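# Slide a door fully open with a Stretch robot

## Task

Push the sliding door open until it will go no further and leave it resting there by itself, not held by the robot; do not let it slam either open or closed, keep the coffee table standing upright, and do not let the robot tip over or end up leaning.

## Robot and tools

Robot: a simulated Hello Robot Stretch 4, one arm only. It has an omni-wheel base, a lift riding up a mast, a telescoping arm that reaches straight ahead, a wrist with yaw, pitch and roll, and a two-finger gripper. It stands about 1.6 m tall; the base rim lies within 0.23 m of the base origin. Something may occasionally nudge a loose object.

Frames: the base frame sits on the floor below the base centre, x ahead, y to the left, z up. hand_pose (link pinch, a point between the open fingertips) is reported in this frame and may be slightly wrong. The odometry frame is the base frame as it was when the scene began. base_odometry counts wheel turns only, so slip shows up as travel; heading runs -3.142 to 3.142, positive to the left.

execute_actions(actions, cameras): actions holds one action, or none to just read state and images. An action contains "base", "joints" or both, optionally with "pace" and "contact_limits"; alternatively it is only {"end_of_arm": "enable_torque"}, which revives wrist or gripper motors that cut out. Every motion in an action starts at once and may finish at different times; no action lasts past 15 s.
- base: exactly one key, each a relative move from where the base last measured itself. translate_m: straight ahead, metres, -2 to 2, forward positive. strafe_m: sideways, metres, -2 to 2, left positive. rotate_rad: turn in place, radians, -3.2 to 3.2, counter-clockwise (left) positive.
- joints: a dict of absolute targets, keyed by joint name, not offsets. lift_m 0 to 1.2 (tolerance 0.004); arm_m 0 to 0.55 extension (0.004); wrist_yaw_rad -1.134 to 4.276 (0 ahead, left positive, 3.14 stowed back; over 3.4 the arm may block it); wrist_pitch_rad -1.117 to 4.259 (0 level, 1.57 pointing down; 0.05); wrist_roll_rad -1.117 to 4.259 (0 fingers level; positive turns clockwise viewed from behind; 0.02); gripper_m -0.038 to 0.141 fingertip gap in metres (below 0 the tips press together). Joint targets past their range get clipped and reported; any other bad value or unknown key rejects the whole call with no motion.
- pace: "slow", "default", "fast" or "max"; base up to 0.1/0.3/0.4/0.6 m/s and 1/2/3/4 rad/s, further capped once lift_m exceeds 0.2 (down to 0.3 m/s and 1 rad/s at 1.2).
- contact_limits: {"arm_m": value} from 0 (gentlest) to 0.75 (firmest), default 0.5; the arm halts when it pushes harder than that.
- cameras: any of head_camera, head_left_camera, head_right_camera, wrist_camera, or "all"; omitted or null means all, [] means none. The pictures line lists image order.
A joint or base you leave out may still be driving to its previous target even though its status does not show it.

wait(seconds): 0 to 10 s, no new command; returns state and images. zoom_image(camera, region [x0,y0,x1,y1] pixels, at most 504x504) enlarges part of the latest full image. read_manual gives only licence text. finished_scene(scene) ends the scene (1 or 2) for good and reports success; the door must be open and staying open by itself.

Results: base_status and joint_status tell how each motion ended: done (for the base, wheels turned the full amount, slip included), off_target (came to rest short and may keep pushing), contact_stop_at_<key> (hit something; that part goes slack), limit_stop_at_<name> (built-in limit: tilt above 6 degrees makes lift, arm and wheels slack until it leans less; own_body means self-collision, possible with pitch below -0.2 and heavy roll), time_out, torque_fault (wrist motor went limp; send enable_torque). After such stops the old target is dropped. on_its_own lists things this call didn't command; "held at" is a held target, not a position. If a call reports a stop, later tool calls in that same reply are not executed. lidar_m: 12 distances in 30-degree sectors, first straight ahead, counter-clockwise (4th left, 7th behind, 10th right); "-" is nothing or closer than 0.25 m. wrist_depth_mm: 7x7 grid of median depths, 100 to 2000 mm. turned_by_wheels vs turned_by_imu differing over about 0.1 rad suggests a collision or slip. base_tilt in degrees (forward/right positive, fixed offset up to 1.5). motor_effort is percent of maximum, bracket value is the peak; an effort out of its rest range suggests pushing or load.

Tips and hazards: at scene start, unfold the wrist with lift_m 0.4 and wrist_yaw_rad 0 in one action. Push the door steadily with a modest contact limit and slow pace so it does not slam; avoid bumping the coffee table. Strong pushes, especially with the hand high or a high contact limit, can tip the robot; so can driving or turning with over 1 kg held and arm_m above 0.2. Thinking time lets the scene run on while the robot holds its last command.

Each tool is called after "Request:" by a JSON object that holds its "name" and its "arguments", one argument or row to a line.

## Session

I'll start by looking at the current state and the camera images.

Request:
{"name": "execute_actions", "arguments": {
  "actions": []
}}

Scene clock: 0.00 s.
base_odometry: x=+0.000 y=+0.000 heading=+0.000 (m, m, rad; odometry frame)
turned_by_wheels: +0.000 (rad since the last result)
turned_by_imu: +0.000 (rad since the last result)
base_tilt: forward=-0.5 right=+0.5 (deg)
lidar_m: 1.57 1.86 0.94 0.83 0.86 1.04 1.40 1.40 1.58 1.56 1.38 1.05
base_status: not commanded
joint_positions: lift_m=+0.135 arm_m=+0.003 wrist_yaw_rad=+3.171 wrist_pitch_rad=-0.016 wrist_roll_rad=+0.017 gripper_m=+0.057
joint_status: not commanded
motor_effort: lift_m=+19 arm_m=-2 wrist_yaw_rad=+0 wrist_pitch_rad=-7 wrist_roll_rad=-1 gripper_m=-1 wheel_0=+1 wheel_1=-1 wheel_2=+1 (%)
hand_pose: x=-0.1175 y=+0.0788 z=+0.3174 quat_wxyz=(-0.015, +0.008, +0.009, +1.000) (m; base frame)
wrist_depth_mm: - 136 1537 1576 1618 1160 917 / - 120 169 1537 1661 1205 931 / - 123 170 1576 1708 1182 946 / 119 138 270 1576 1661 1205 960 / 225 1397 1499 1618 1618 1255 976 / 946 1138 196 1118 201 1008 904 / 496 759 788 - 768 699 723
pictures: head_camera, head_left_camera, head_right_camera, wrist_camera
Images, in order (width x height): head_camera 420x560, head_left_camera 420x672, head_right_camera 420x672, wrist_camera 616x392.

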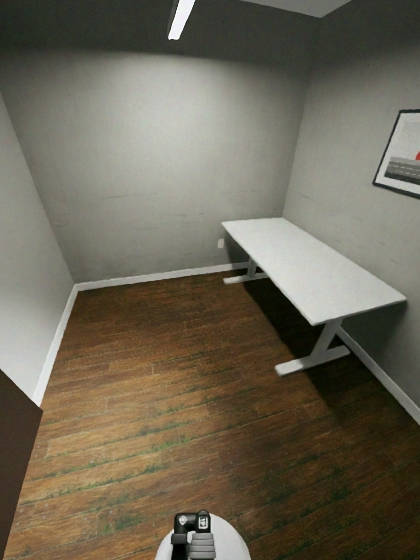

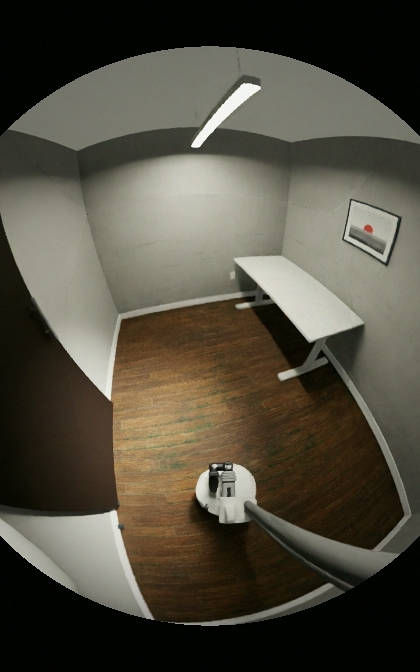

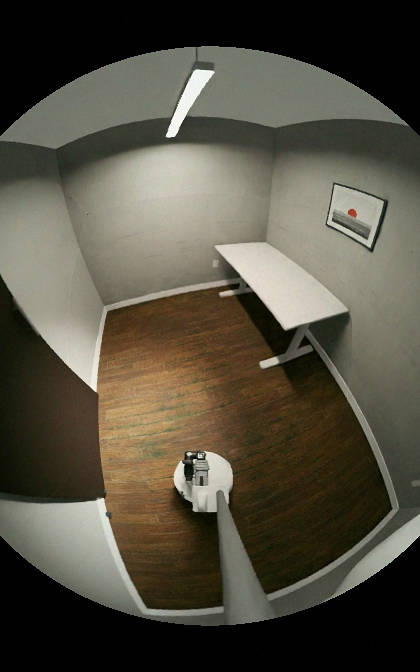

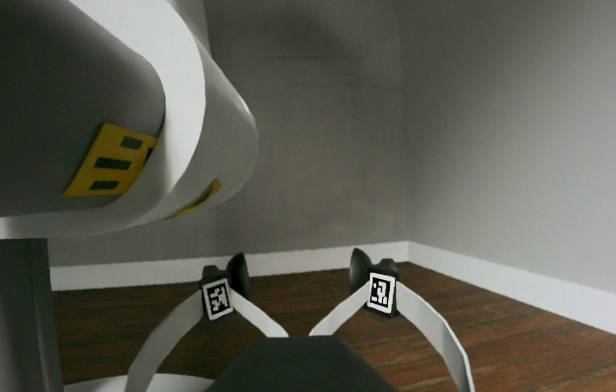

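There's a dark brown door on my left, so I'll turn to face it.

Request:
{"name": "execute_actions", "arguments": {
  "actions": [
    {"base": {"rotate_rad": 1.57}}
  ]
}}

Scene clock: 5.10 s.
base_odometry: x=+0.000 y=+0.000 heading=+1.569 (m, m, rad; odometry frame)
turned_by_wheels: +1.569 (rad since the last result)
turned_by_imu: +1.564 (rad since the last result)
base_tilt: forward=-0.4 right=+0.4 (deg)
lidar_m: 0.85 0.86 1.08 1.38 1.38 1.63 1.55 1.43 1.04 1.56 1.88 0.99
base_status: done
joint_positions: lift_m=+0.135 arm_m=+0.003 wrist_yaw_rad=+3.171 wrist_pitch_rad=-0.016 wrist_roll_rad=+0.017 gripper_m=+0.057
joint_status: not commanded
motor_effort: lift_m=+19(19) arm_m=-2(2) wrist_yaw_rad=+0(0) wrist_pitch_rad=-7(8) wrist_roll_rad=+0(0) gripper_m=-2(1) wheel_0=-4(10) wheel_1=-3(8) wheel_2=-2(10) (%)
hand_pose: x=-0.1175 y=+0.0788 z=+0.3174 quat_wxyz=(-0.015, +0.008, +0.009, +1.000) (m; base frame)
wrist_depth_mm: - 136 1618 1808 1863 1863 1430 / - 119 169 1708 1863 1863 1430 / - 124 169 1756 1863 1808 1430 / 119 138 270 1756 1921 1921 1464 / 224 1576 1661 1756 1863 1708 1430 / 960 1160 196 1118 201 1025 991 / 492 750 788 - 778 691 723
pictures: head_camera, head_left_camera, head_right_camera, wrist_camera
camera_calibration (this result's frames):
wrist_camera: T_world_to_cam=[[-0.00476106, 0.998755, -0.0496553, -0.0710396], [0.023403, -0.0495309, -0.998498, 0.375445], [-0.999715, -0.00591599, -0.023138, 0.122171], [0, 0, 0, 1]] pos_world=[0.113011, 0.0902701, 0.374181]
Images, in order (width x height): head_camera 420x560, head_left_camera 420x672, head_right_camera 420x672, wrist_camera 616x392.

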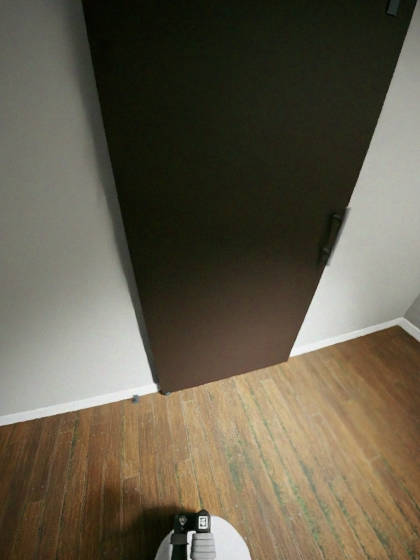

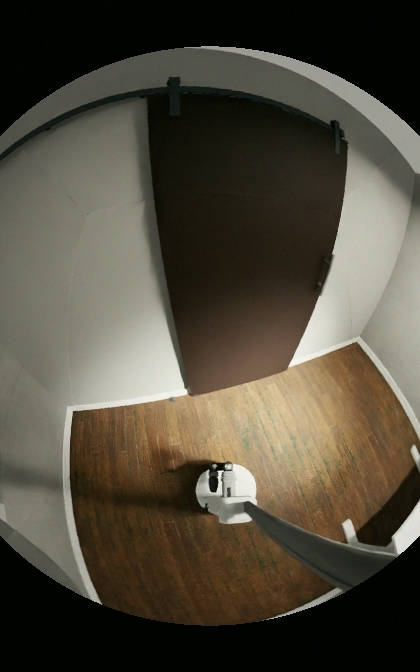

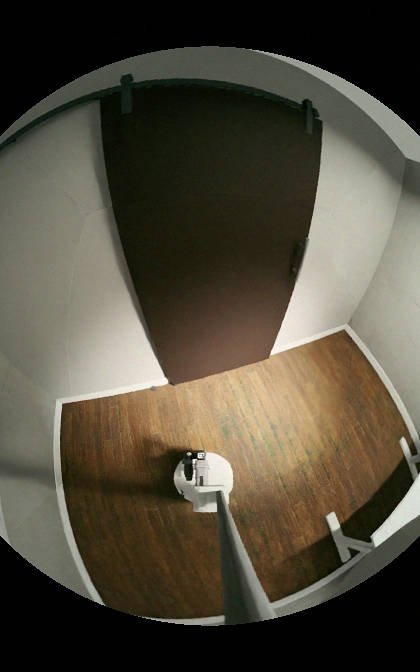

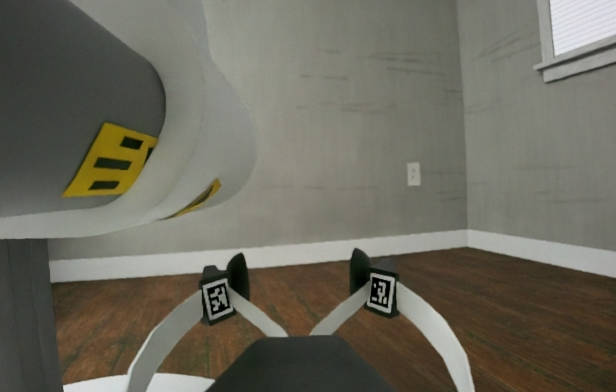

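Request:
{"name": "zoom_image", "arguments": {
  "camera": "head_camera",
  "region": [0, 280, 300, 520]
}}

Request:
{"name": "zoom_image", "arguments": {
  "camera": "head_camera",
  "region": [260, 170, 420, 310]
}}

Request:
{"name": "zoom_image", "arguments": {
  "camera": "head_left_camera",
  "region": [0, 60, 420, 300]
}}

Region (0, 280, 300, 520) of head_camera's 420x560 image, scaled by 1.680, with more detail than that image has; it fills the top 403 rows of this view, and the rest is white.

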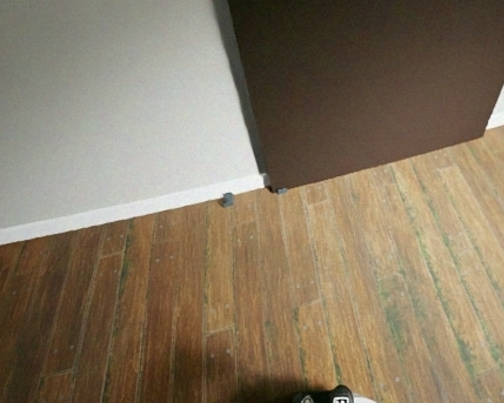

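Region (260, 170, 420, 310) of head_camera's 420x560 image, scaled by 3.150, with more detail than that image has; it fills the top 441 rows of this view, and the rest is white.

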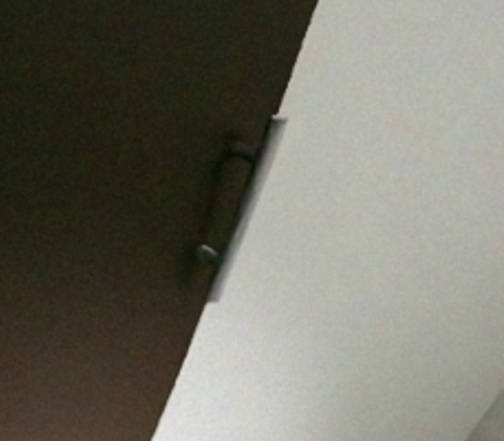

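Region (0, 60, 420, 300) of head_left_camera's 420x672 image, scaled by 1.200, with more detail than that image has; it fills the top 288 rows of this view, and the rest is white.

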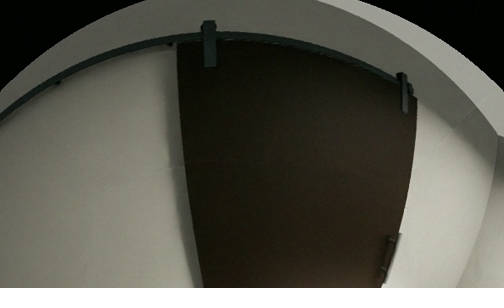

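The door is a barn-style slider. Its rail runs to the left and the handle is at the right edge. I'll square up to the wall and unfold the arm.

Request:
{"name": "execute_actions", "arguments": {
  "actions": [
    {"base": {"rotate_rad": 0.235}, "joints": {"lift_m": 0.82, "wrist_yaw_rad": 0, "wrist_pitch_rad": 0, "wrist_roll_rad": 0, "gripper_m": 0.12}}
  ]
}}

Scene clock: 47.40 s.
base_odometry: x=+0.000 y=+0.000 heading=+1.803 (m, m, rad; odometry frame)
turned_by_wheels: +0.234 (rad since the last result)
turned_by_imu: +0.233 (rad since the last result)
base_tilt: forward=-0.5 right=+0.5 (deg)
lidar_m: 0.84 0.95 1.31 1.36 1.41 1.64 1.55 1.04 1.09 2.30 1.19 0.91
base_status: done
joint_positions: lift_m=+0.820 arm_m=+0.003 wrist_yaw_rad=+0.000 wrist_pitch_rad=+0.002 wrist_roll_rad=+0.000 gripper_m=+0.120
joint_status: all done
motor_effort: lift_m=+21(21) arm_m=-2(1) wrist_yaw_rad=-1(6) wrist_pitch_rad=-8(10) wrist_roll_rad=-2(1) gripper_m=+1(1) wheel_0=-5(9) wheel_1=-5(9) wheel_2=-3(8) (%)
hand_pose: x=+0.4619 y=-0.0873 z=+0.9973 quat_wxyz=(+1.000, +0.000, +0.001, +0.000) (m; base frame)
wrist_depth_mm: 661 683 634 647 640 661 676 / 676 676 640 647 654 661 676 / 676 676 634 654 661 676 691 / 683 691 640 654 661 676 683 / 683 699 647 668 676 683 699 / 683 699 661 661 668 691 691 / 699 707 661 - 676 699 707
pictures: head_camera, head_left_camera, head_right_camera, wrist_camera
camera_calibration (this result's frames):
wrist_camera: T_world_to_cam=[[-0.0254492, -0.999152, -0.0323618, -0.0507446], [-0.0402738, 0.0333707, -0.998631, 1.06939], [0.998865, -0.024111, -0.0410889, -0.190697], [0, 0, 0, 1]] pos_world=[0.232257, -0.0909857, 1.05845]
Images, in order (width x height): head_camera 420x560, head_left_camera 420x672, head_right_camera 420x672, wrist_camera 616x392.

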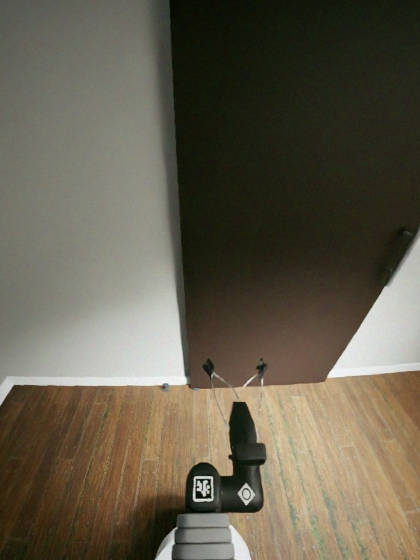

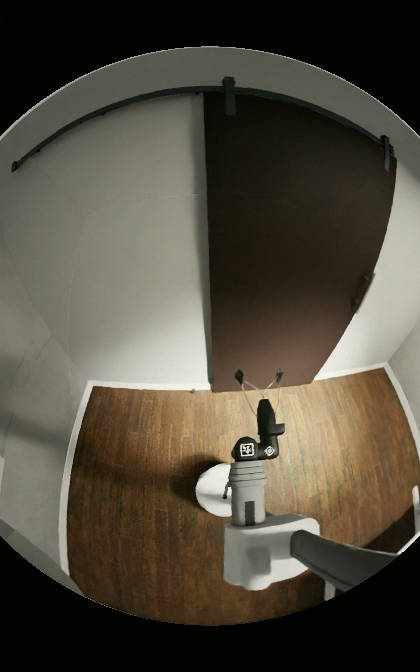

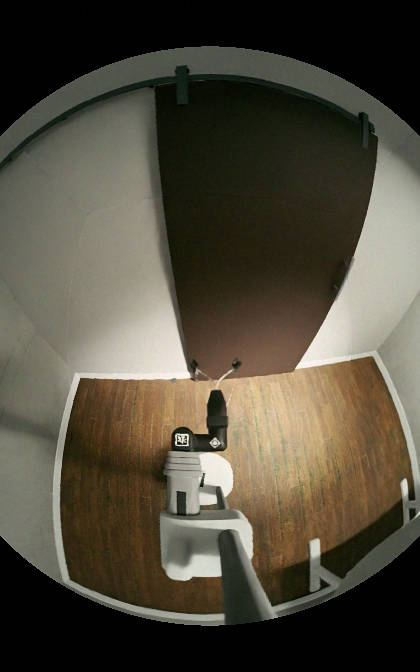

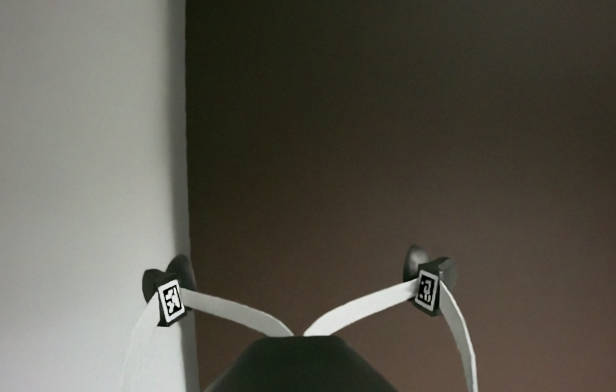

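Request:
{"name": "zoom_image", "arguments": {
  "camera": "head_camera",
  "region": [300, 200, 420, 320]
}}

Request:
{"name": "zoom_image", "arguments": {
  "camera": "head_camera",
  "region": [0, 340, 420, 420]
}}

Region (300, 200, 420, 320) of head_camera's 420x560 image, scaled by 4.200, with more detail than that image has.

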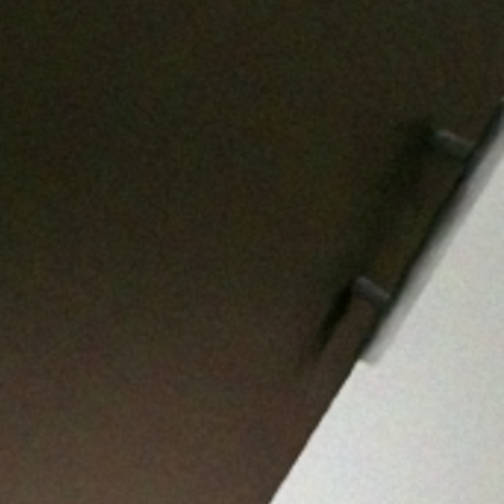

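Region (0, 340, 420, 420) of head_camera's 420x560 image, scaled by 1.200, with more detail than that image has; it fills the top 96 rows of this view, and the rest is white.

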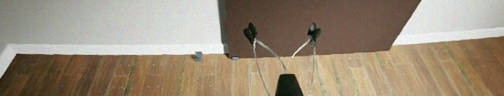

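Request:
{"name": "execute_actions", "arguments": {
  "actions": [
    {"base": {"strafe_m": -0.75}, "joints": {"lift_m": 0.93}}
  ]
}}

Scene clock: 79.83 s.
base_odometry: x=+0.730 y=+0.173 heading=+1.803 (m, m, rad; odometry frame)
turned_by_wheels: +0.000 (rad since the last result)
turned_by_imu: -0.003 (rad since the last result)
base_tilt: forward=-0.5 right=+0.5 (deg)
lidar_m: 0.84 0.90 1.28 2.12 2.22 1.62 0.73 0.75 0.98 1.57 1.44 0.97
base_status: done
joint_positions: lift_m=+0.930 arm_m=+0.003 wrist_yaw_rad=+0.000 wrist_pitch_rad=+0.002 wrist_roll_rad=+0.000 gripper_m=+0.120
joint_status: all done
motor_effort: lift_m=+21(18) arm_m=-2(1) wrist_yaw_rad=-1(2) wrist_pitch_rad=-8(8) wrist_roll_rad=-2(1) gripper_m=+1(0) wheel_0=+2(12) wheel_1=-3(12) wheel_2=+0(3) (%)
hand_pose: x=+0.4619 y=-0.0873 z=+1.1073 quat_wxyz=(+1.000, +0.000, +0.001, +0.000) (m; base frame)
wrist_depth_mm: 627 640 654 661 732 741 750 / 640 654 654 668 750 750 759 / 640 654 668 676 741 750 759 / 661 654 676 683 750 759 778 / 654 661 668 683 750 778 778 / 654 668 683 691 759 778 798 / 654 668 676 - 768 788 788
pictures: head_camera, head_left_camera, head_right_camera, wrist_camera
camera_calibration (this result's frames):
wrist_camera: T_world_to_cam=[[-0.0255585, -0.999149, -0.0323616, -0.0471654], [-0.0402703, 0.033375, -0.998631, 1.17925], [0.998862, -0.0242203, -0.0410891, -0.186176], [0, 0, 0, 1]] pos_world=[0.232247, -0.0909921, 1.16846]
Images, in order (width x height): head_camera 420x560, head_left_camera 420x672, head_right_camera 420x672, wrist_camera 616x392.

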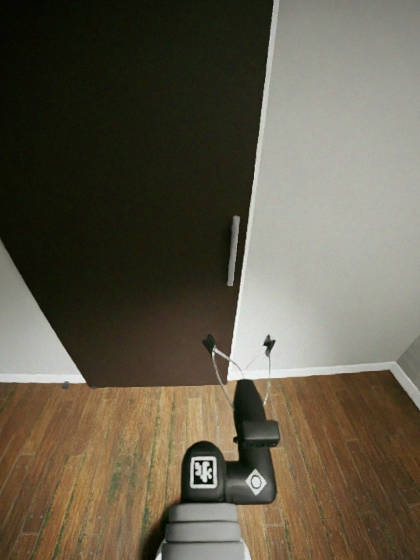

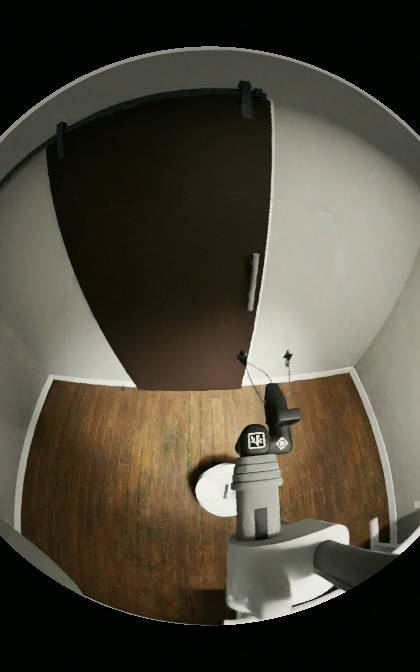

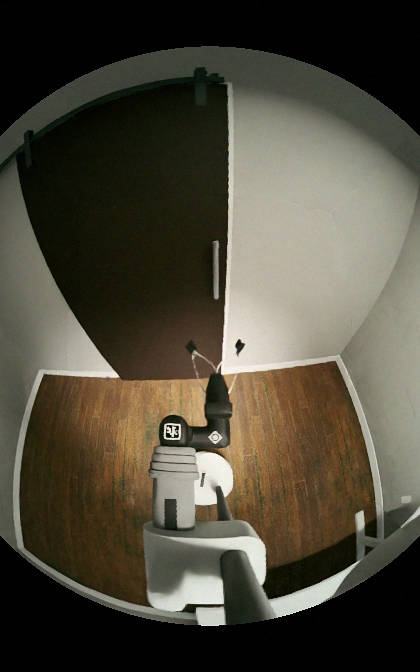

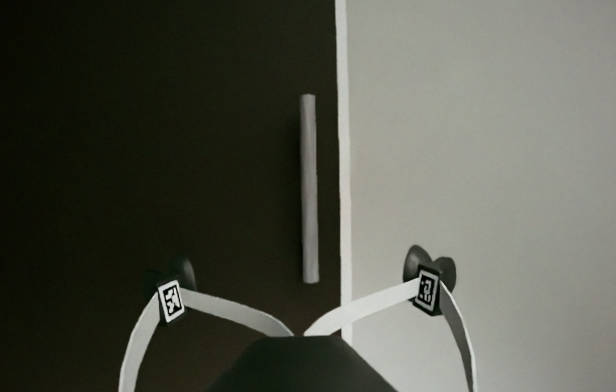

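Request:
{"name": "execute_actions", "arguments": {
  "actions": [
    {"base": {"rotate_rad": 0.03}, "joints": {"lift_m": 0.96}}
  ],
  "cameras": []
}}

Request:
{"name": "execute_actions", "arguments": {
  "actions": [
    {"base": {"strafe_m": -0.043}}
  ],
  "cameras": []
}}

Request:
{"name": "execute_actions", "arguments": {
  "actions": [
    {"base": {"translate_m": 0.2}}
  ],
  "cameras": ["head_camera", "wrist_camera"]
}}

Scene clock: 119.03 s.
base_odometry: x=+0.730 y=+0.173 heading=+1.832 (m, m, rad; odometry frame)
turned_by_wheels: +0.029 (rad since the last result)
turned_by_imu: +0.029 (rad since the last result)
base_tilt: forward=-0.5 right=+0.5 (deg)
lidar_m: 0.84 0.90 1.32 2.13 2.21 1.60 0.72 0.77 1.06 1.56 1.39 0.98
base_status: done
joint_positions: lift_m=+0.960 arm_m=+0.003 wrist_yaw_rad=+0.000 wrist_pitch_rad=+0.002 wrist_roll_rad=+0.000 gripper_m=+0.120
joint_status: all done
motor_effort: lift_m=+21(24) arm_m=-2(2) wrist_yaw_rad=-1(1) wrist_pitch_rad=-8(7) wrist_roll_rad=+0(3) gripper_m=+1(0) wheel_0=-4(7) wheel_1=-4(6) wheel_2=-2(1) (%)
hand_pose: x=+0.4619 y=-0.0874 z=+1.1373 quat_wxyz=(+1.000, +0.000, +0.001, +0.000) (m; base frame)
wrist_depth_mm: 647 654 654 661 723 723 741 / 640 647 661 661 732 741 741 / 654 661 668 676 741 750 750 / 654 661 668 676 750 750 750 / 668 676 668 683 741 750 759 / 668 676 676 683 741 768 759 / 676 676 691 - 759 759 768
pictures: none
No camera images: the call's "cameras" was empty. Leave "cameras" out to get every camera's image.

Scene clock: 120.10 s.
base_odometry: x=+0.771 y=+0.184 heading=+1.832 (m, m, rad; odometry frame)
turned_by_wheels: +0.000 (rad since the last result)
turned_by_imu: +0.000 (rad since the last result)
base_tilt: forward=-0.5 right=+0.5 (deg)
lidar_m: 0.81 0.89 1.37 2.17 2.18 1.61 0.75 0.78 1.08 1.50 1.39 0.98
base_status: done
joint_positions: lift_m=+0.960 arm_m=+0.003 wrist_yaw_rad=+0.000 wrist_pitch_rad=+0.002 wrist_roll_rad=+0.000 gripper_m=+0.120
joint_status: not commanded
motor_effort: lift_m=+21(21) arm_m=-2(2) wrist_yaw_rad=-1(1) wrist_pitch_rad=-8(8) wrist_roll_rad=+0(1) gripper_m=+0(2) wheel_0=+5(13) wheel_1=-4(13) wheel_2=+0(2) (%)
hand_pose: x=+0.4619 y=-0.0874 z=+1.1373 quat_wxyz=(+1.000, +0.000, +0.001, +0.000) (m; base frame)
wrist_depth_mm: 647 654 654 661 723 732 741 / 640 647 654 661 732 732 741 / 647 654 661 668 732 741 750 / 654 661 676 683 741 759 759 / 661 668 676 676 750 759 768 / 668 668 676 683 750 768 768 / 668 683 691 - 750 768 768
pictures: none
No camera images: the call's "cameras" was empty. Leave "cameras" out to get every camera's image.

Scene clock: 122.17 s.
base_odometry: x=+0.719 y=+0.377 heading=+1.833 (m, m, rad; odometry frame)
turned_by_wheels: +0.001 (rad since the last result)
turned_by_imu: +0.000 (rad since the last result)
base_tilt: forward=-0.5 right=+0.5 (deg)
lidar_m: 0.64 0.70 0.98 2.16 2.25 1.80 0.93 0.96 1.28 1.50 1.07 0.79
base_status: done
joint_positions: lift_m=+0.960 arm_m=+0.003 wrist_yaw_rad=+0.000 wrist_pitch_rad=+0.002 wrist_roll_rad=+0.000 gripper_m=+0.120
joint_status: not commanded
motor_effort: lift_m=+21(21) arm_m=-2(2) wrist_yaw_rad=-1(1) wrist_pitch_rad=-9(8) wrist_roll_rad=+0(2) gripper_m=+1(0) wheel_0=+4(8) wheel_1=+5(8) wheel_2=-1(8) (%)
hand_pose: x=+0.4619 y=-0.0874 z=+1.1373 quat_wxyz=(+1.000, +0.000, +0.001, +0.000) (m; base frame)
wrist_depth_mm: 455 455 462 466 525 530 535 / 459 459 466 469 535 539 539 / 459 466 466 473 530 544 544 / 466 469 473 477 535 544 549 / 466 473 477 480 549 554 554 / 473 477 477 415 530 559 564 / 473 477 484 - 554 554 569
pictures: head_camera, wrist_camera
camera_calibration (this result's frames):
wrist_camera: T_world_to_cam=[[-0.0256907, -0.999146, -0.032362, -0.0461714], [-0.0402656, 0.0333806, -0.998631, 1.20921], [0.998859, -0.0243525, -0.0410888, -0.184943], [0, 0, 0, 1]] pos_world=[0.232235, -0.0909999, 1.19846]
Images, in order (width x height): head_camera 420x560, wrist_camera 616x392.

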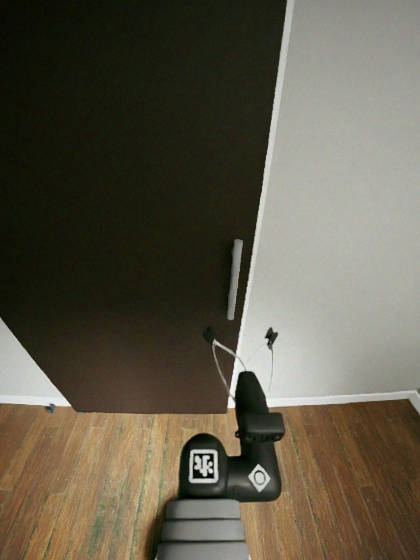

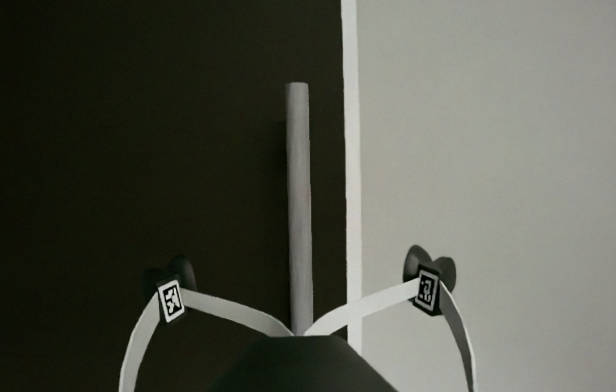

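The handle is now centred between the fingers. I'll extend the arm gently toward it.

Request:
{"name": "execute_actions", "arguments": {
  "actions": [
    {"joints": {"arm_m": 0.17}, "contact_limits": {"arm_m": 0.2}}
  ],
  "cameras": ["head_camera", "wrist_camera"]
}}

Scene clock: 132.80 s.
base_odometry: x=+0.719 y=+0.377 heading=+1.833 (m, m, rad; odometry frame)
turned_by_wheels: +0.000 (rad since the last result)
turned_by_imu: +0.000 (rad since the last result)
base_tilt: forward=-0.5 right=+0.4 (deg)
lidar_m: 0.61 0.69 0.95 2.17 2.26 1.78 0.94 0.99 1.35 1.50 1.08 0.78
base_status: not commanded
joint_positions: lift_m=+0.960 arm_m=+0.169 wrist_yaw_rad=+0.000 wrist_pitch_rad=+0.002 wrist_roll_rad=+0.000 gripper_m=+0.120
joint_status: all done
motor_effort: lift_m=+21(21) arm_m=+5(5) wrist_yaw_rad=+0(1) wrist_pitch_rad=-8(8) wrist_roll_rad=-1(0) gripper_m=+0(1) wheel_0=+4(4) wheel_1=+5(5) wheel_2=+0(1) (%)
contact_limits: arm_m 0.2
hand_pose: x=+0.6286 y=-0.0874 z=+1.1374 quat_wxyz=(+1.000, +0.000, +0.001, +0.000) (m; base frame)
wrist_depth_mm: 294 296 300 301 362 366 370 / 297 300 303 306 364 366 370 / 300 301 304 306 368 370 370 / 301 304 306 251 370 373 377 / 303 306 310 310 317 377 382 / 306 307 312 246 319 379 382 / 307 312 315 - 382 382 387
pictures: head_camera, wrist_camera
camera_calibration (this result's frames):
wrist_camera: T_world_to_cam=[[-0.0257973, -0.999143, -0.0323632, -0.0418523], [-0.0402052, 0.0333848, -0.998634, 1.2159], [0.998858, -0.0244609, -0.041032, -0.35147], [0, 0, 0, 1]] pos_world=[0.398875, -0.0910063, 1.19846]
Images, in order (width x height): head_camera 420x560, wrist_camera 616x392.

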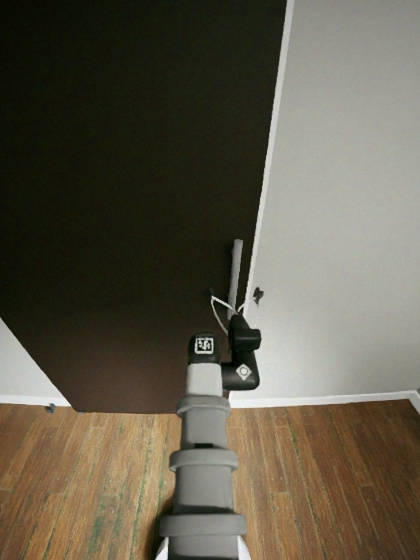

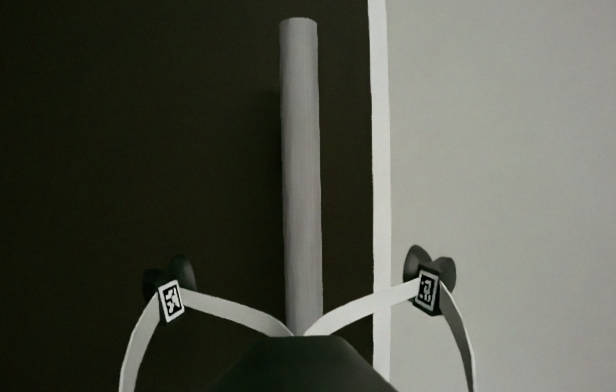

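Request:
{"name": "execute_actions", "arguments": {
  "actions": [
    {"joints": {"arm_m": 0.2}, "contact_limits": {"arm_m": 0.2}}
  ],
  "cameras": []
}}

Request:
{"name": "execute_actions", "arguments": {
  "actions": [
    {"joints": {"gripper_m": 0.0}}
  ],
  "cameras": ["head_camera", "wrist_camera"]
}}

Scene clock: 139.87 s.
base_odometry: x=+0.719 y=+0.377 heading=+1.833 (m, m, rad; odometry frame)
turned_by_wheels: +0.000 (rad since the last result)
turned_by_imu: +0.000 (rad since the last result)
base_tilt: forward=-0.5 right=+0.4 (deg)
lidar_m: 0.61 0.70 0.98 2.19 2.23 1.83 0.93 0.96 1.33 1.50 1.09 0.75
base_status: not commanded
joint_positions: lift_m=+0.960 arm_m=+0.199 wrist_yaw_rad=+0.000 wrist_pitch_rad=+0.002 wrist_roll_rad=+0.000 gripper_m=+0.120
joint_status: all done
motor_effort: lift_m=+21(21) arm_m=+5(5) wrist_yaw_rad=+0(0) wrist_pitch_rad=-9(8) wrist_roll_rad=-2(2) gripper_m=+0(1) wheel_0=+4(4) wheel_1=+5(5) wheel_2=+0(0) (%)
contact_limits: arm_m 0.2
hand_pose: x=+0.6585 y=-0.0874 z=+1.1374 quat_wxyz=(+1.000, +0.000, +0.001, +0.000) (m; base frame)
wrist_depth_mm: 267 267 271 243 334 336 340 / 267 271 273 214 322 338 338 / 270 272 274 214 327 340 343 / 272 274 278 217 329 343 345 / 274 278 279 221 286 347 347 / 278 278 282 215 286 351 353 / 279 282 285 - 336 353 355
pictures: none
No camera images: the call's "cameras" was empty. Leave "cameras" out to get every camera's image.

Scene clock: 141.93 s.
base_odometry: x=+0.719 y=+0.377 heading=+1.833 (m, m, rad; odometry frame)
turned_by_wheels: +0.000 (rad since the last result)
turned_by_imu: +0.000 (rad since the last result)
base_tilt: forward=-0.4 right=+0.5 (deg)
lidar_m: 0.63 0.71 0.98 2.20 2.23 1.79 0.93 0.96 1.34 1.51 1.06 0.79
base_status: not commanded
joint_positions: lift_m=+0.960 arm_m=+0.200 wrist_yaw_rad=+0.001 wrist_pitch_rad=+0.003 wrist_roll_rad=+0.000 gripper_m=+0.000
joint_status: all done
motor_effort: lift_m=+21(21) arm_m=+1(5) wrist_yaw_rad=-2(5) wrist_pitch_rad=-8(8) wrist_roll_rad=-1(2) gripper_m=-18(18) wheel_0=+2(4) wheel_1=+4(5) wheel_2=+0(1) (%)
hand_pose: x=+0.6593 y=-0.0872 z=+1.1373 quat_wxyz=(+1.000, +0.000, +0.001, +0.000) (m; base frame)
wrist_depth_mm: 263 265 268 270 330 336 334 / 264 267 270 272 320 334 340 / 266 270 272 214 324 338 342 / 268 272 274 213 327 343 345 / 271 274 277 214 327 343 347 / 272 274 186 212 189 349 351 / 277 276 279 - 332 351 355
pictures: head_camera, wrist_camera
camera_calibration (this result's frames):
wrist_camera: T_world_to_cam=[[-0.0250934, -0.999161, -0.0323597, -0.0413253], [-0.0403951, 0.0333569, -0.998627, 1.2172], [0.998869, -0.0237517, -0.0411983, -0.381947], [0, 0, 0, 1]] pos_world=[0.429647, -0.0909646, 1.19845]
Images, in order (width x height): head_camera 420x560, wrist_camera 616x392.

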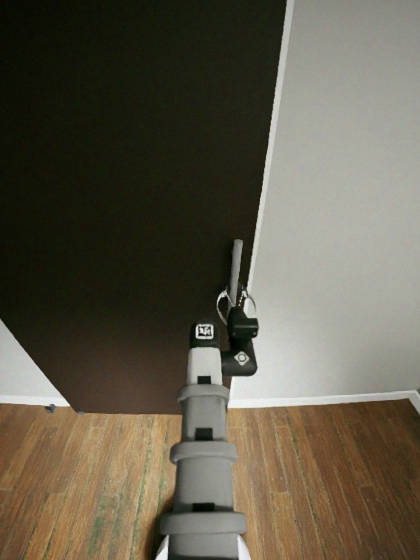

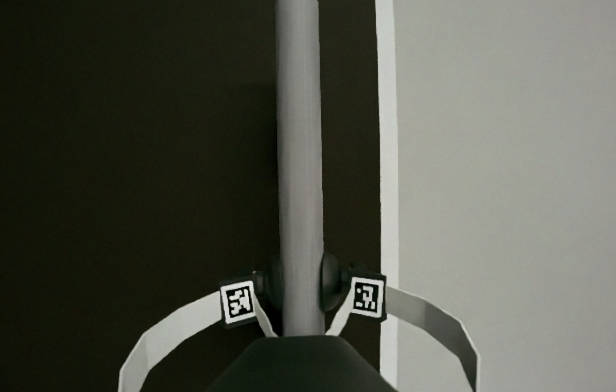

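I've got a grip on the handle. I'll start with a short, slow strafe left and watch the motor efforts.

Request:
{"name": "execute_actions", "arguments": {
  "actions": [
    {"base": {"strafe_m": 0.1}, "pace": "slow"}
  ],
  "cameras": ["head_camera", "wrist_camera"]
}}

Scene clock: 148.40 s.
base_odometry: x=+0.623 y=+0.351 heading=+1.833 (m, m, rad; odometry frame)
turned_by_wheels: +0.000 (rad since the last result)
turned_by_imu: +0.000 (rad since the last result)
base_tilt: forward=-0.4 right=+0.5 (deg)
lidar_m: 0.62 0.71 0.99 2.07 2.14 1.81 0.94 0.97 1.36 1.61 1.07 0.76
base_status: done
joint_positions: lift_m=+0.960 arm_m=+0.200 wrist_yaw_rad=+0.001 wrist_pitch_rad=+0.002 wrist_roll_rad=+0.000 gripper_m=+0.000
joint_status: not commanded
motor_effort: lift_m=+21(21) arm_m=+1(1) wrist_yaw_rad=-2(29) wrist_pitch_rad=-9(9) wrist_roll_rad=-3(1) gripper_m=-14(18) wheel_0=-3(19) wheel_1=+6(7) wheel_2=+1(3) (%)
hand_pose: x=+0.6593 y=-0.0872 z=+1.1374 quat_wxyz=(+1.000, +0.000, +0.001, +0.000) (m; base frame)
wrist_depth_mm: 264 266 268 270 359 320 338 / 267 270 271 271 370 325 338 / 268 271 273 274 375 327 342 / 271 272 274 277 382 329 345 / 272 276 277 214 384 332 349 / 274 276 187 213 188 334 351 / 277 279 281 - 382 336 355
pictures: head_camera, wrist_camera
camera_calibration (this result's frames):
wrist_camera: T_world_to_cam=[[-0.0252315, -0.999158, -0.0323636, -0.0412695], [-0.0402243, 0.0333624, -0.998634, 1.21714], [0.998872, -0.0238952, -0.0410322, -0.382142], [0, 0, 0, 1]] pos_world=[0.429629, -0.090973, 1.19846]
Images, in order (width x height): head_camera 420x560, wrist_camera 616x392.

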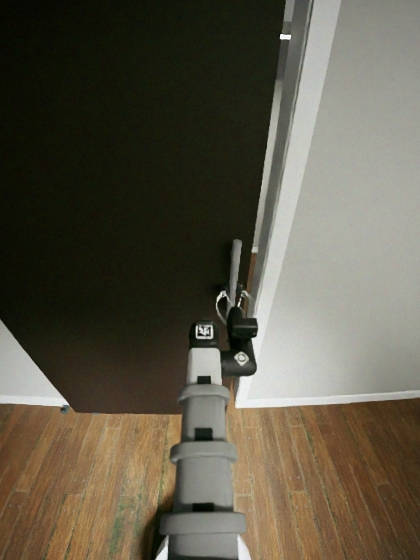

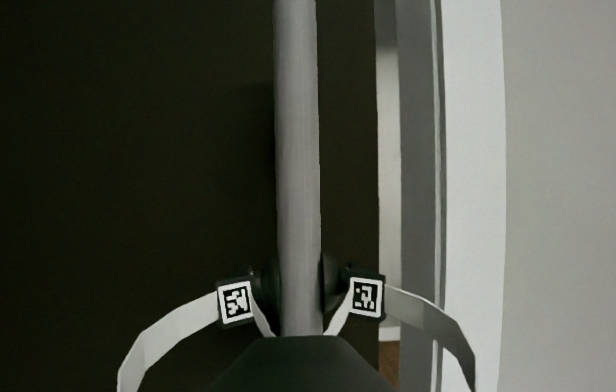

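The door moves easily, with wrist yaw peaking at only 29%. I'll keep going slowly through the middle of its travel.

Request:
{"name": "execute_actions", "arguments": {
  "actions": [
    {"base": {"strafe_m": 0.6}, "pace": "slow"}
  ]
}}

Scene clock: 161.90 s.
base_odometry: x=+0.044 y=+0.196 heading=+1.833 (m, m, rad; odometry frame)
turned_by_wheels: +0.000 (rad since the last result)
turned_by_imu: -0.001 (rad since the last result)
base_tilt: forward=-0.5 right=+0.5 (deg)
lidar_m: 0.63 0.70 0.96 1.47 1.51 1.77 1.72 1.15 1.33 2.22 1.08 1.11
base_status: done
joint_positions: lift_m=+0.960 arm_m=+0.200 wrist_yaw_rad=-0.004 wrist_pitch_rad=+0.002 wrist_roll_rad=+0.000 gripper_m=+0.000
joint_status: not commanded
motor_effort: lift_m=+21(21) arm_m=+0(1) wrist_yaw_rad=+12(33) wrist_pitch_rad=-8(7) wrist_roll_rad=+0(1) gripper_m=-11(16) wheel_0=-5(17) wheel_1=+5(9) wheel_2=-1(2) (%)
hand_pose: x=+0.6589 y=-0.0886 z=+1.1374 quat_wxyz=(+1.000, +0.000, +0.001, -0.002) (m; base frame)
wrist_depth_mm: 262 264 267 268 - - - / 262 265 267 270 - - - / 264 268 272 214 - - - / 267 270 274 213 - - - / 268 272 276 213 - - - / 272 274 187 211 187 - - / 274 274 279 - - - -
pictures: head_camera, head_left_camera, head_right_camera, wrist_camera
camera_calibration (this result's frames):
wrist_camera: T_world_to_cam=[[-0.0300302, -0.999025, -0.0323646, -0.0394892], [-0.0400395, 0.0335555, -0.998634, 1.21708], [0.998747, -0.0286933, -0.0410082, -0.382124], [0, 0, 0, 1]] pos_world=[0.42919, -0.0912547, 1.19847]
Images, in order (width x height): head_camera 420x560, head_left_camera 420x672, head_right_camera 420x672, wrist_camera 616x392.

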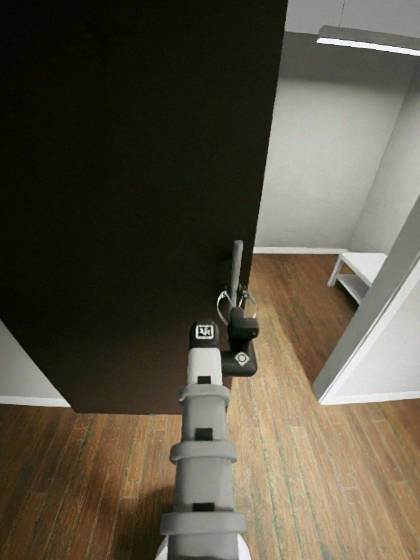

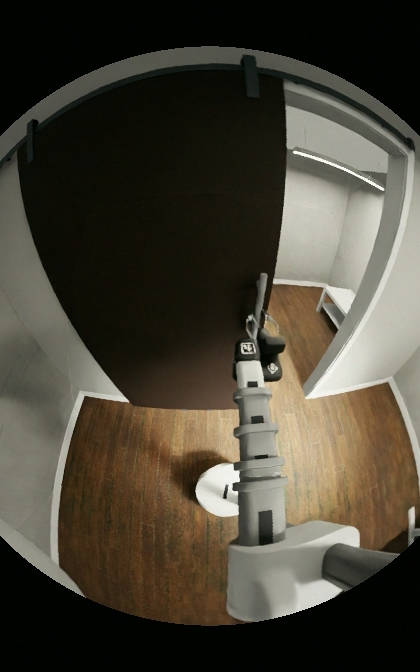

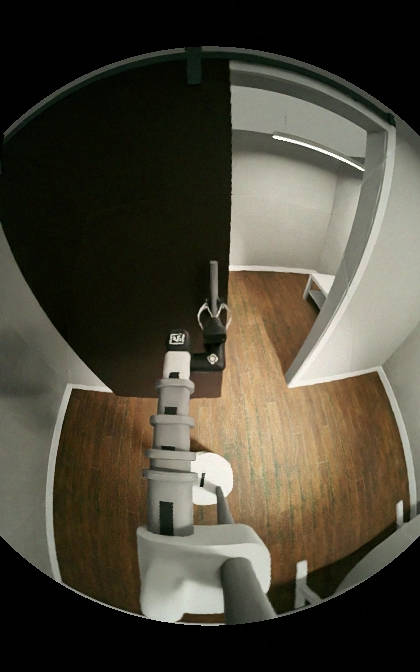

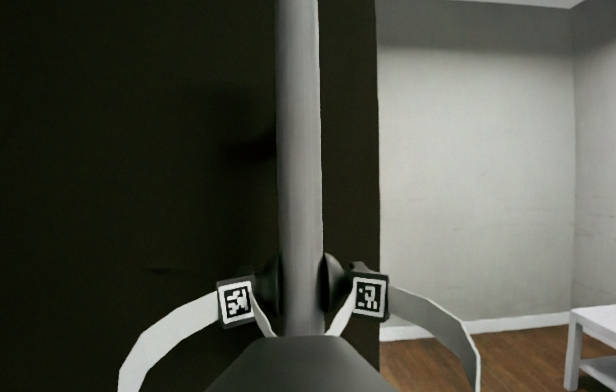

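Request:
{"name": "zoom_image", "arguments": {
  "camera": "head_left_camera",
  "region": [0, 90, 120, 250]
}}

Region (0, 90, 120, 250) of head_left_camera's 420x672 image, scaled by 3.150, with more detail than that image has; it fills the left 378 columns of this view, and the rest is white.

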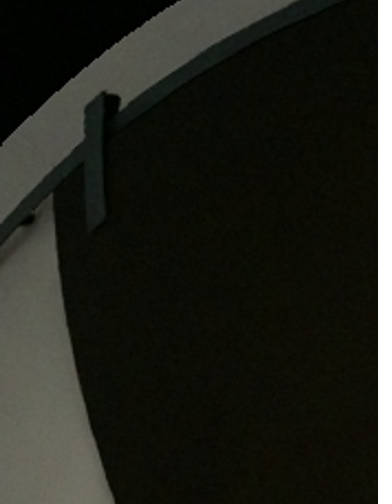

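Request:
{"name": "execute_actions", "arguments": {
  "actions": [
    {"base": {"strafe_m": 0.15}, "pace": "slow"}
  ],
  "cameras": ["head_camera", "head_left_camera"]
}}

Scene clock: 179.03 s.
base_odometry: x=-0.101 y=+0.157 heading=+1.833 (m, m, rad; odometry frame)
turned_by_wheels: +0.000 (rad since the last result)
turned_by_imu: +0.000 (rad since the last result)
base_tilt: forward=-0.4 right=+0.5 (deg)
lidar_m: 0.63 0.71 0.98 1.32 1.35 1.81 1.72 1.24 1.37 2.37 1.21 2.39
base_status: done
joint_positions: lift_m=+0.960 arm_m=+0.200 wrist_yaw_rad=-0.003 wrist_pitch_rad=+0.002 wrist_roll_rad=+0.000 gripper_m=+0.000
joint_status: not commanded
motor_effort: lift_m=+21(21) arm_m=+1(1) wrist_yaw_rad=+8(37) wrist_pitch_rad=-7(8) wrist_roll_rad=+0(2) gripper_m=-11(13) wheel_0=-3(20) wheel_1=+6(8) wheel_2=-2(1) (%)
hand_pose: x=+0.6590 y=-0.0882 z=+1.1374 quat_wxyz=(+1.000, +0.000, +0.001, -0.001) (m; base frame)
wrist_depth_mm: 259 262 266 266 - - - / 264 265 267 268 - - - / 264 266 270 272 - - - / 266 271 271 276 - - - / 268 272 274 211 - - - / 271 273 190 210 188 - - / 273 273 278 - - - -
pictures: head_camera, head_left_camera
Images, in order (width x height): head_camera 420x560, head_left_camera 420x672.

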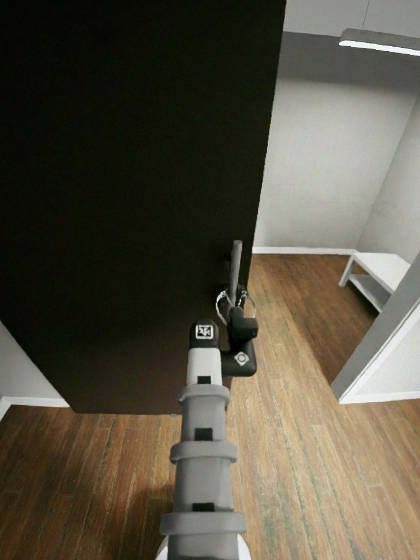

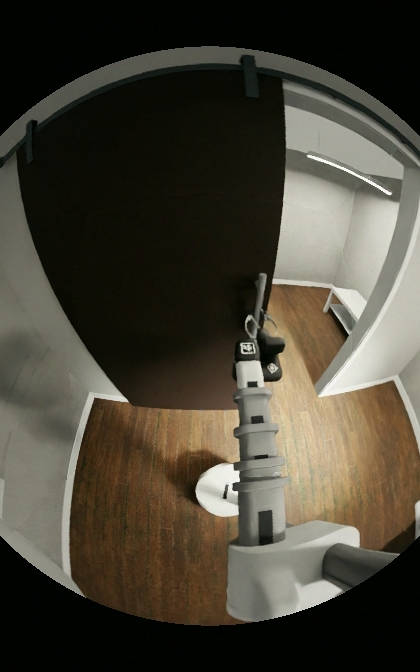

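The door is about 0.85 m open. I'll take small steps from here so it reaches the end stop gently.

Request:
{"name": "execute_actions", "arguments": {
  "actions": [
    {"base": {"strafe_m": 0.04}, "pace": "slow"}
  ],
  "cameras": []
}}

Request:
{"name": "execute_actions", "arguments": {
  "actions": [
    {"base": {"strafe_m": 0.04}, "pace": "slow"}
  ],
  "cameras": ["head_left_camera", "wrist_camera"]
}}

Scene clock: 184.30 s.
base_odometry: x=-0.140 y=+0.147 heading=+1.833 (m, m, rad; odometry frame)
turned_by_wheels: +0.000 (rad since the last result)
turned_by_imu: +0.000 (rad since the last result)
base_tilt: forward=-0.6 right=+0.5 (deg)
lidar_m: 0.63 0.69 0.93 1.27 1.33 1.80 1.73 1.25 1.34 2.43 1.25 2.46
base_status: done
joint_positions: lift_m=+0.960 arm_m=+0.200 wrist_yaw_rad=+0.005 wrist_pitch_rad=+0.003 wrist_roll_rad=+0.000 gripper_m=+0.000
joint_status: not commanded
motor_effort: lift_m=+21(21) arm_m=+1(0) wrist_yaw_rad=-13(35) wrist_pitch_rad=-9(8) wrist_roll_rad=-2(2) gripper_m=-14(14) wheel_0=+0(14) wheel_1=+7(8) wheel_2=-1(4) (%)
hand_pose: x=+0.6597 y=-0.0861 z=+1.1373 quat_wxyz=(+1.000, +0.000, +0.001, +0.002) (m; base frame)
wrist_depth_mm: 260 262 264 204 - - - / 263 264 267 206 - - - / 265 266 270 209 - - - / 268 270 271 213 - - - / 268 273 274 210 - - - / 271 273 187 208 187 - - / 273 274 277 - - - -
pictures: none
No camera images: the call's "cameras" was empty. Leave "cameras" out to get every camera's image.

Scene clock: 185.77 s.
base_odometry: x=-0.178 y=+0.136 heading=+1.834 (m, m, rad; odometry frame)
turned_by_wheels: +0.001 (rad since the last result)
turned_by_imu: +0.001 (rad since the last result)
base_tilt: forward=-0.5 right=+0.4 (deg)
lidar_m: 0.62 0.67 0.96 1.26 1.29 1.77 1.72 1.29 1.34 2.46 1.23 2.54
base_status: done
joint_positions: lift_m=+0.960 arm_m=+0.200 wrist_yaw_rad=+0.006 wrist_pitch_rad=+0.003 wrist_roll_rad=+0.000 gripper_m=+0.000
joint_status: not commanded
on_its_own: wrist_yaw_rad is at rest, and its effort (-16) is outside its rest range (-13 to +13)
motor_effort: lift_m=+21(21) arm_m=+1(1) wrist_yaw_rad=-16(31) wrist_pitch_rad=-7(8) wrist_roll_rad=-1(3) gripper_m=-14(18) wheel_0=+1(7) wheel_1=+8(9) wheel_2=+0(1) (%)
hand_pose: x=+0.6598 y=-0.0857 z=+1.1373 quat_wxyz=(+1.000, +0.000, +0.001, +0.003) (m; base frame)
wrist_depth_mm: 262 262 264 202 - - - / 262 265 266 206 - - - / 264 267 268 210 - - - / 267 268 271 272 - - - / 268 271 272 207 - - - / 272 273 188 207 188 - - / 273 274 277 - - - -
pictures: head_left_camera, wrist_camera
camera_calibration (this result's frames):
wrist_camera: T_world_to_cam=[[-0.0199576, -0.999277, -0.032356, -0.0432336], [-0.0406867, 0.0331473, -0.998622, 1.2173], [0.998973, -0.0186137, -0.0413188, -0.381855], [0, 0, 0, 1]] pos_world=[0.430128, -0.0906604, 1.19845]
Images, in order (width x height): head_left_camera 420x672, wrist_camera 616x392.

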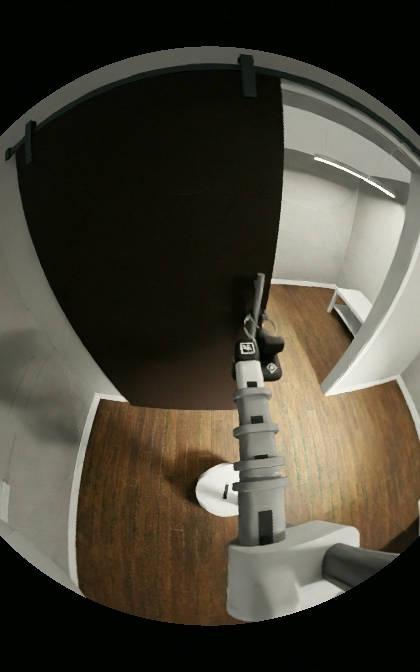

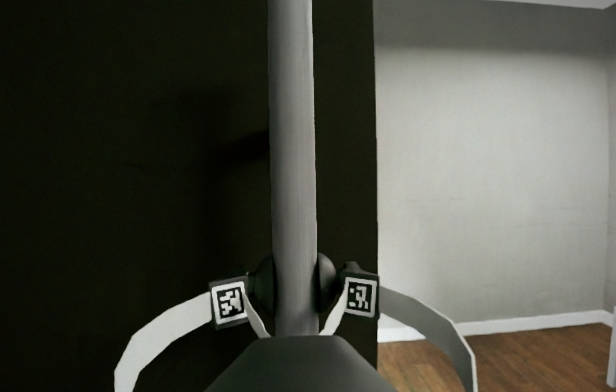

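Request:
{"name": "zoom_image", "arguments": {
  "camera": "head_left_camera",
  "region": [0, 100, 80, 200]
}}

Region (0, 100, 80, 200) of head_left_camera's 420x672 image, scaled by 5.040, with more detail than that image has; it fills the left 403 columns of this view, and the rest is white.

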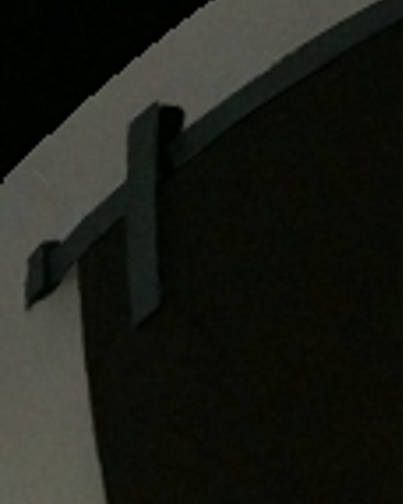

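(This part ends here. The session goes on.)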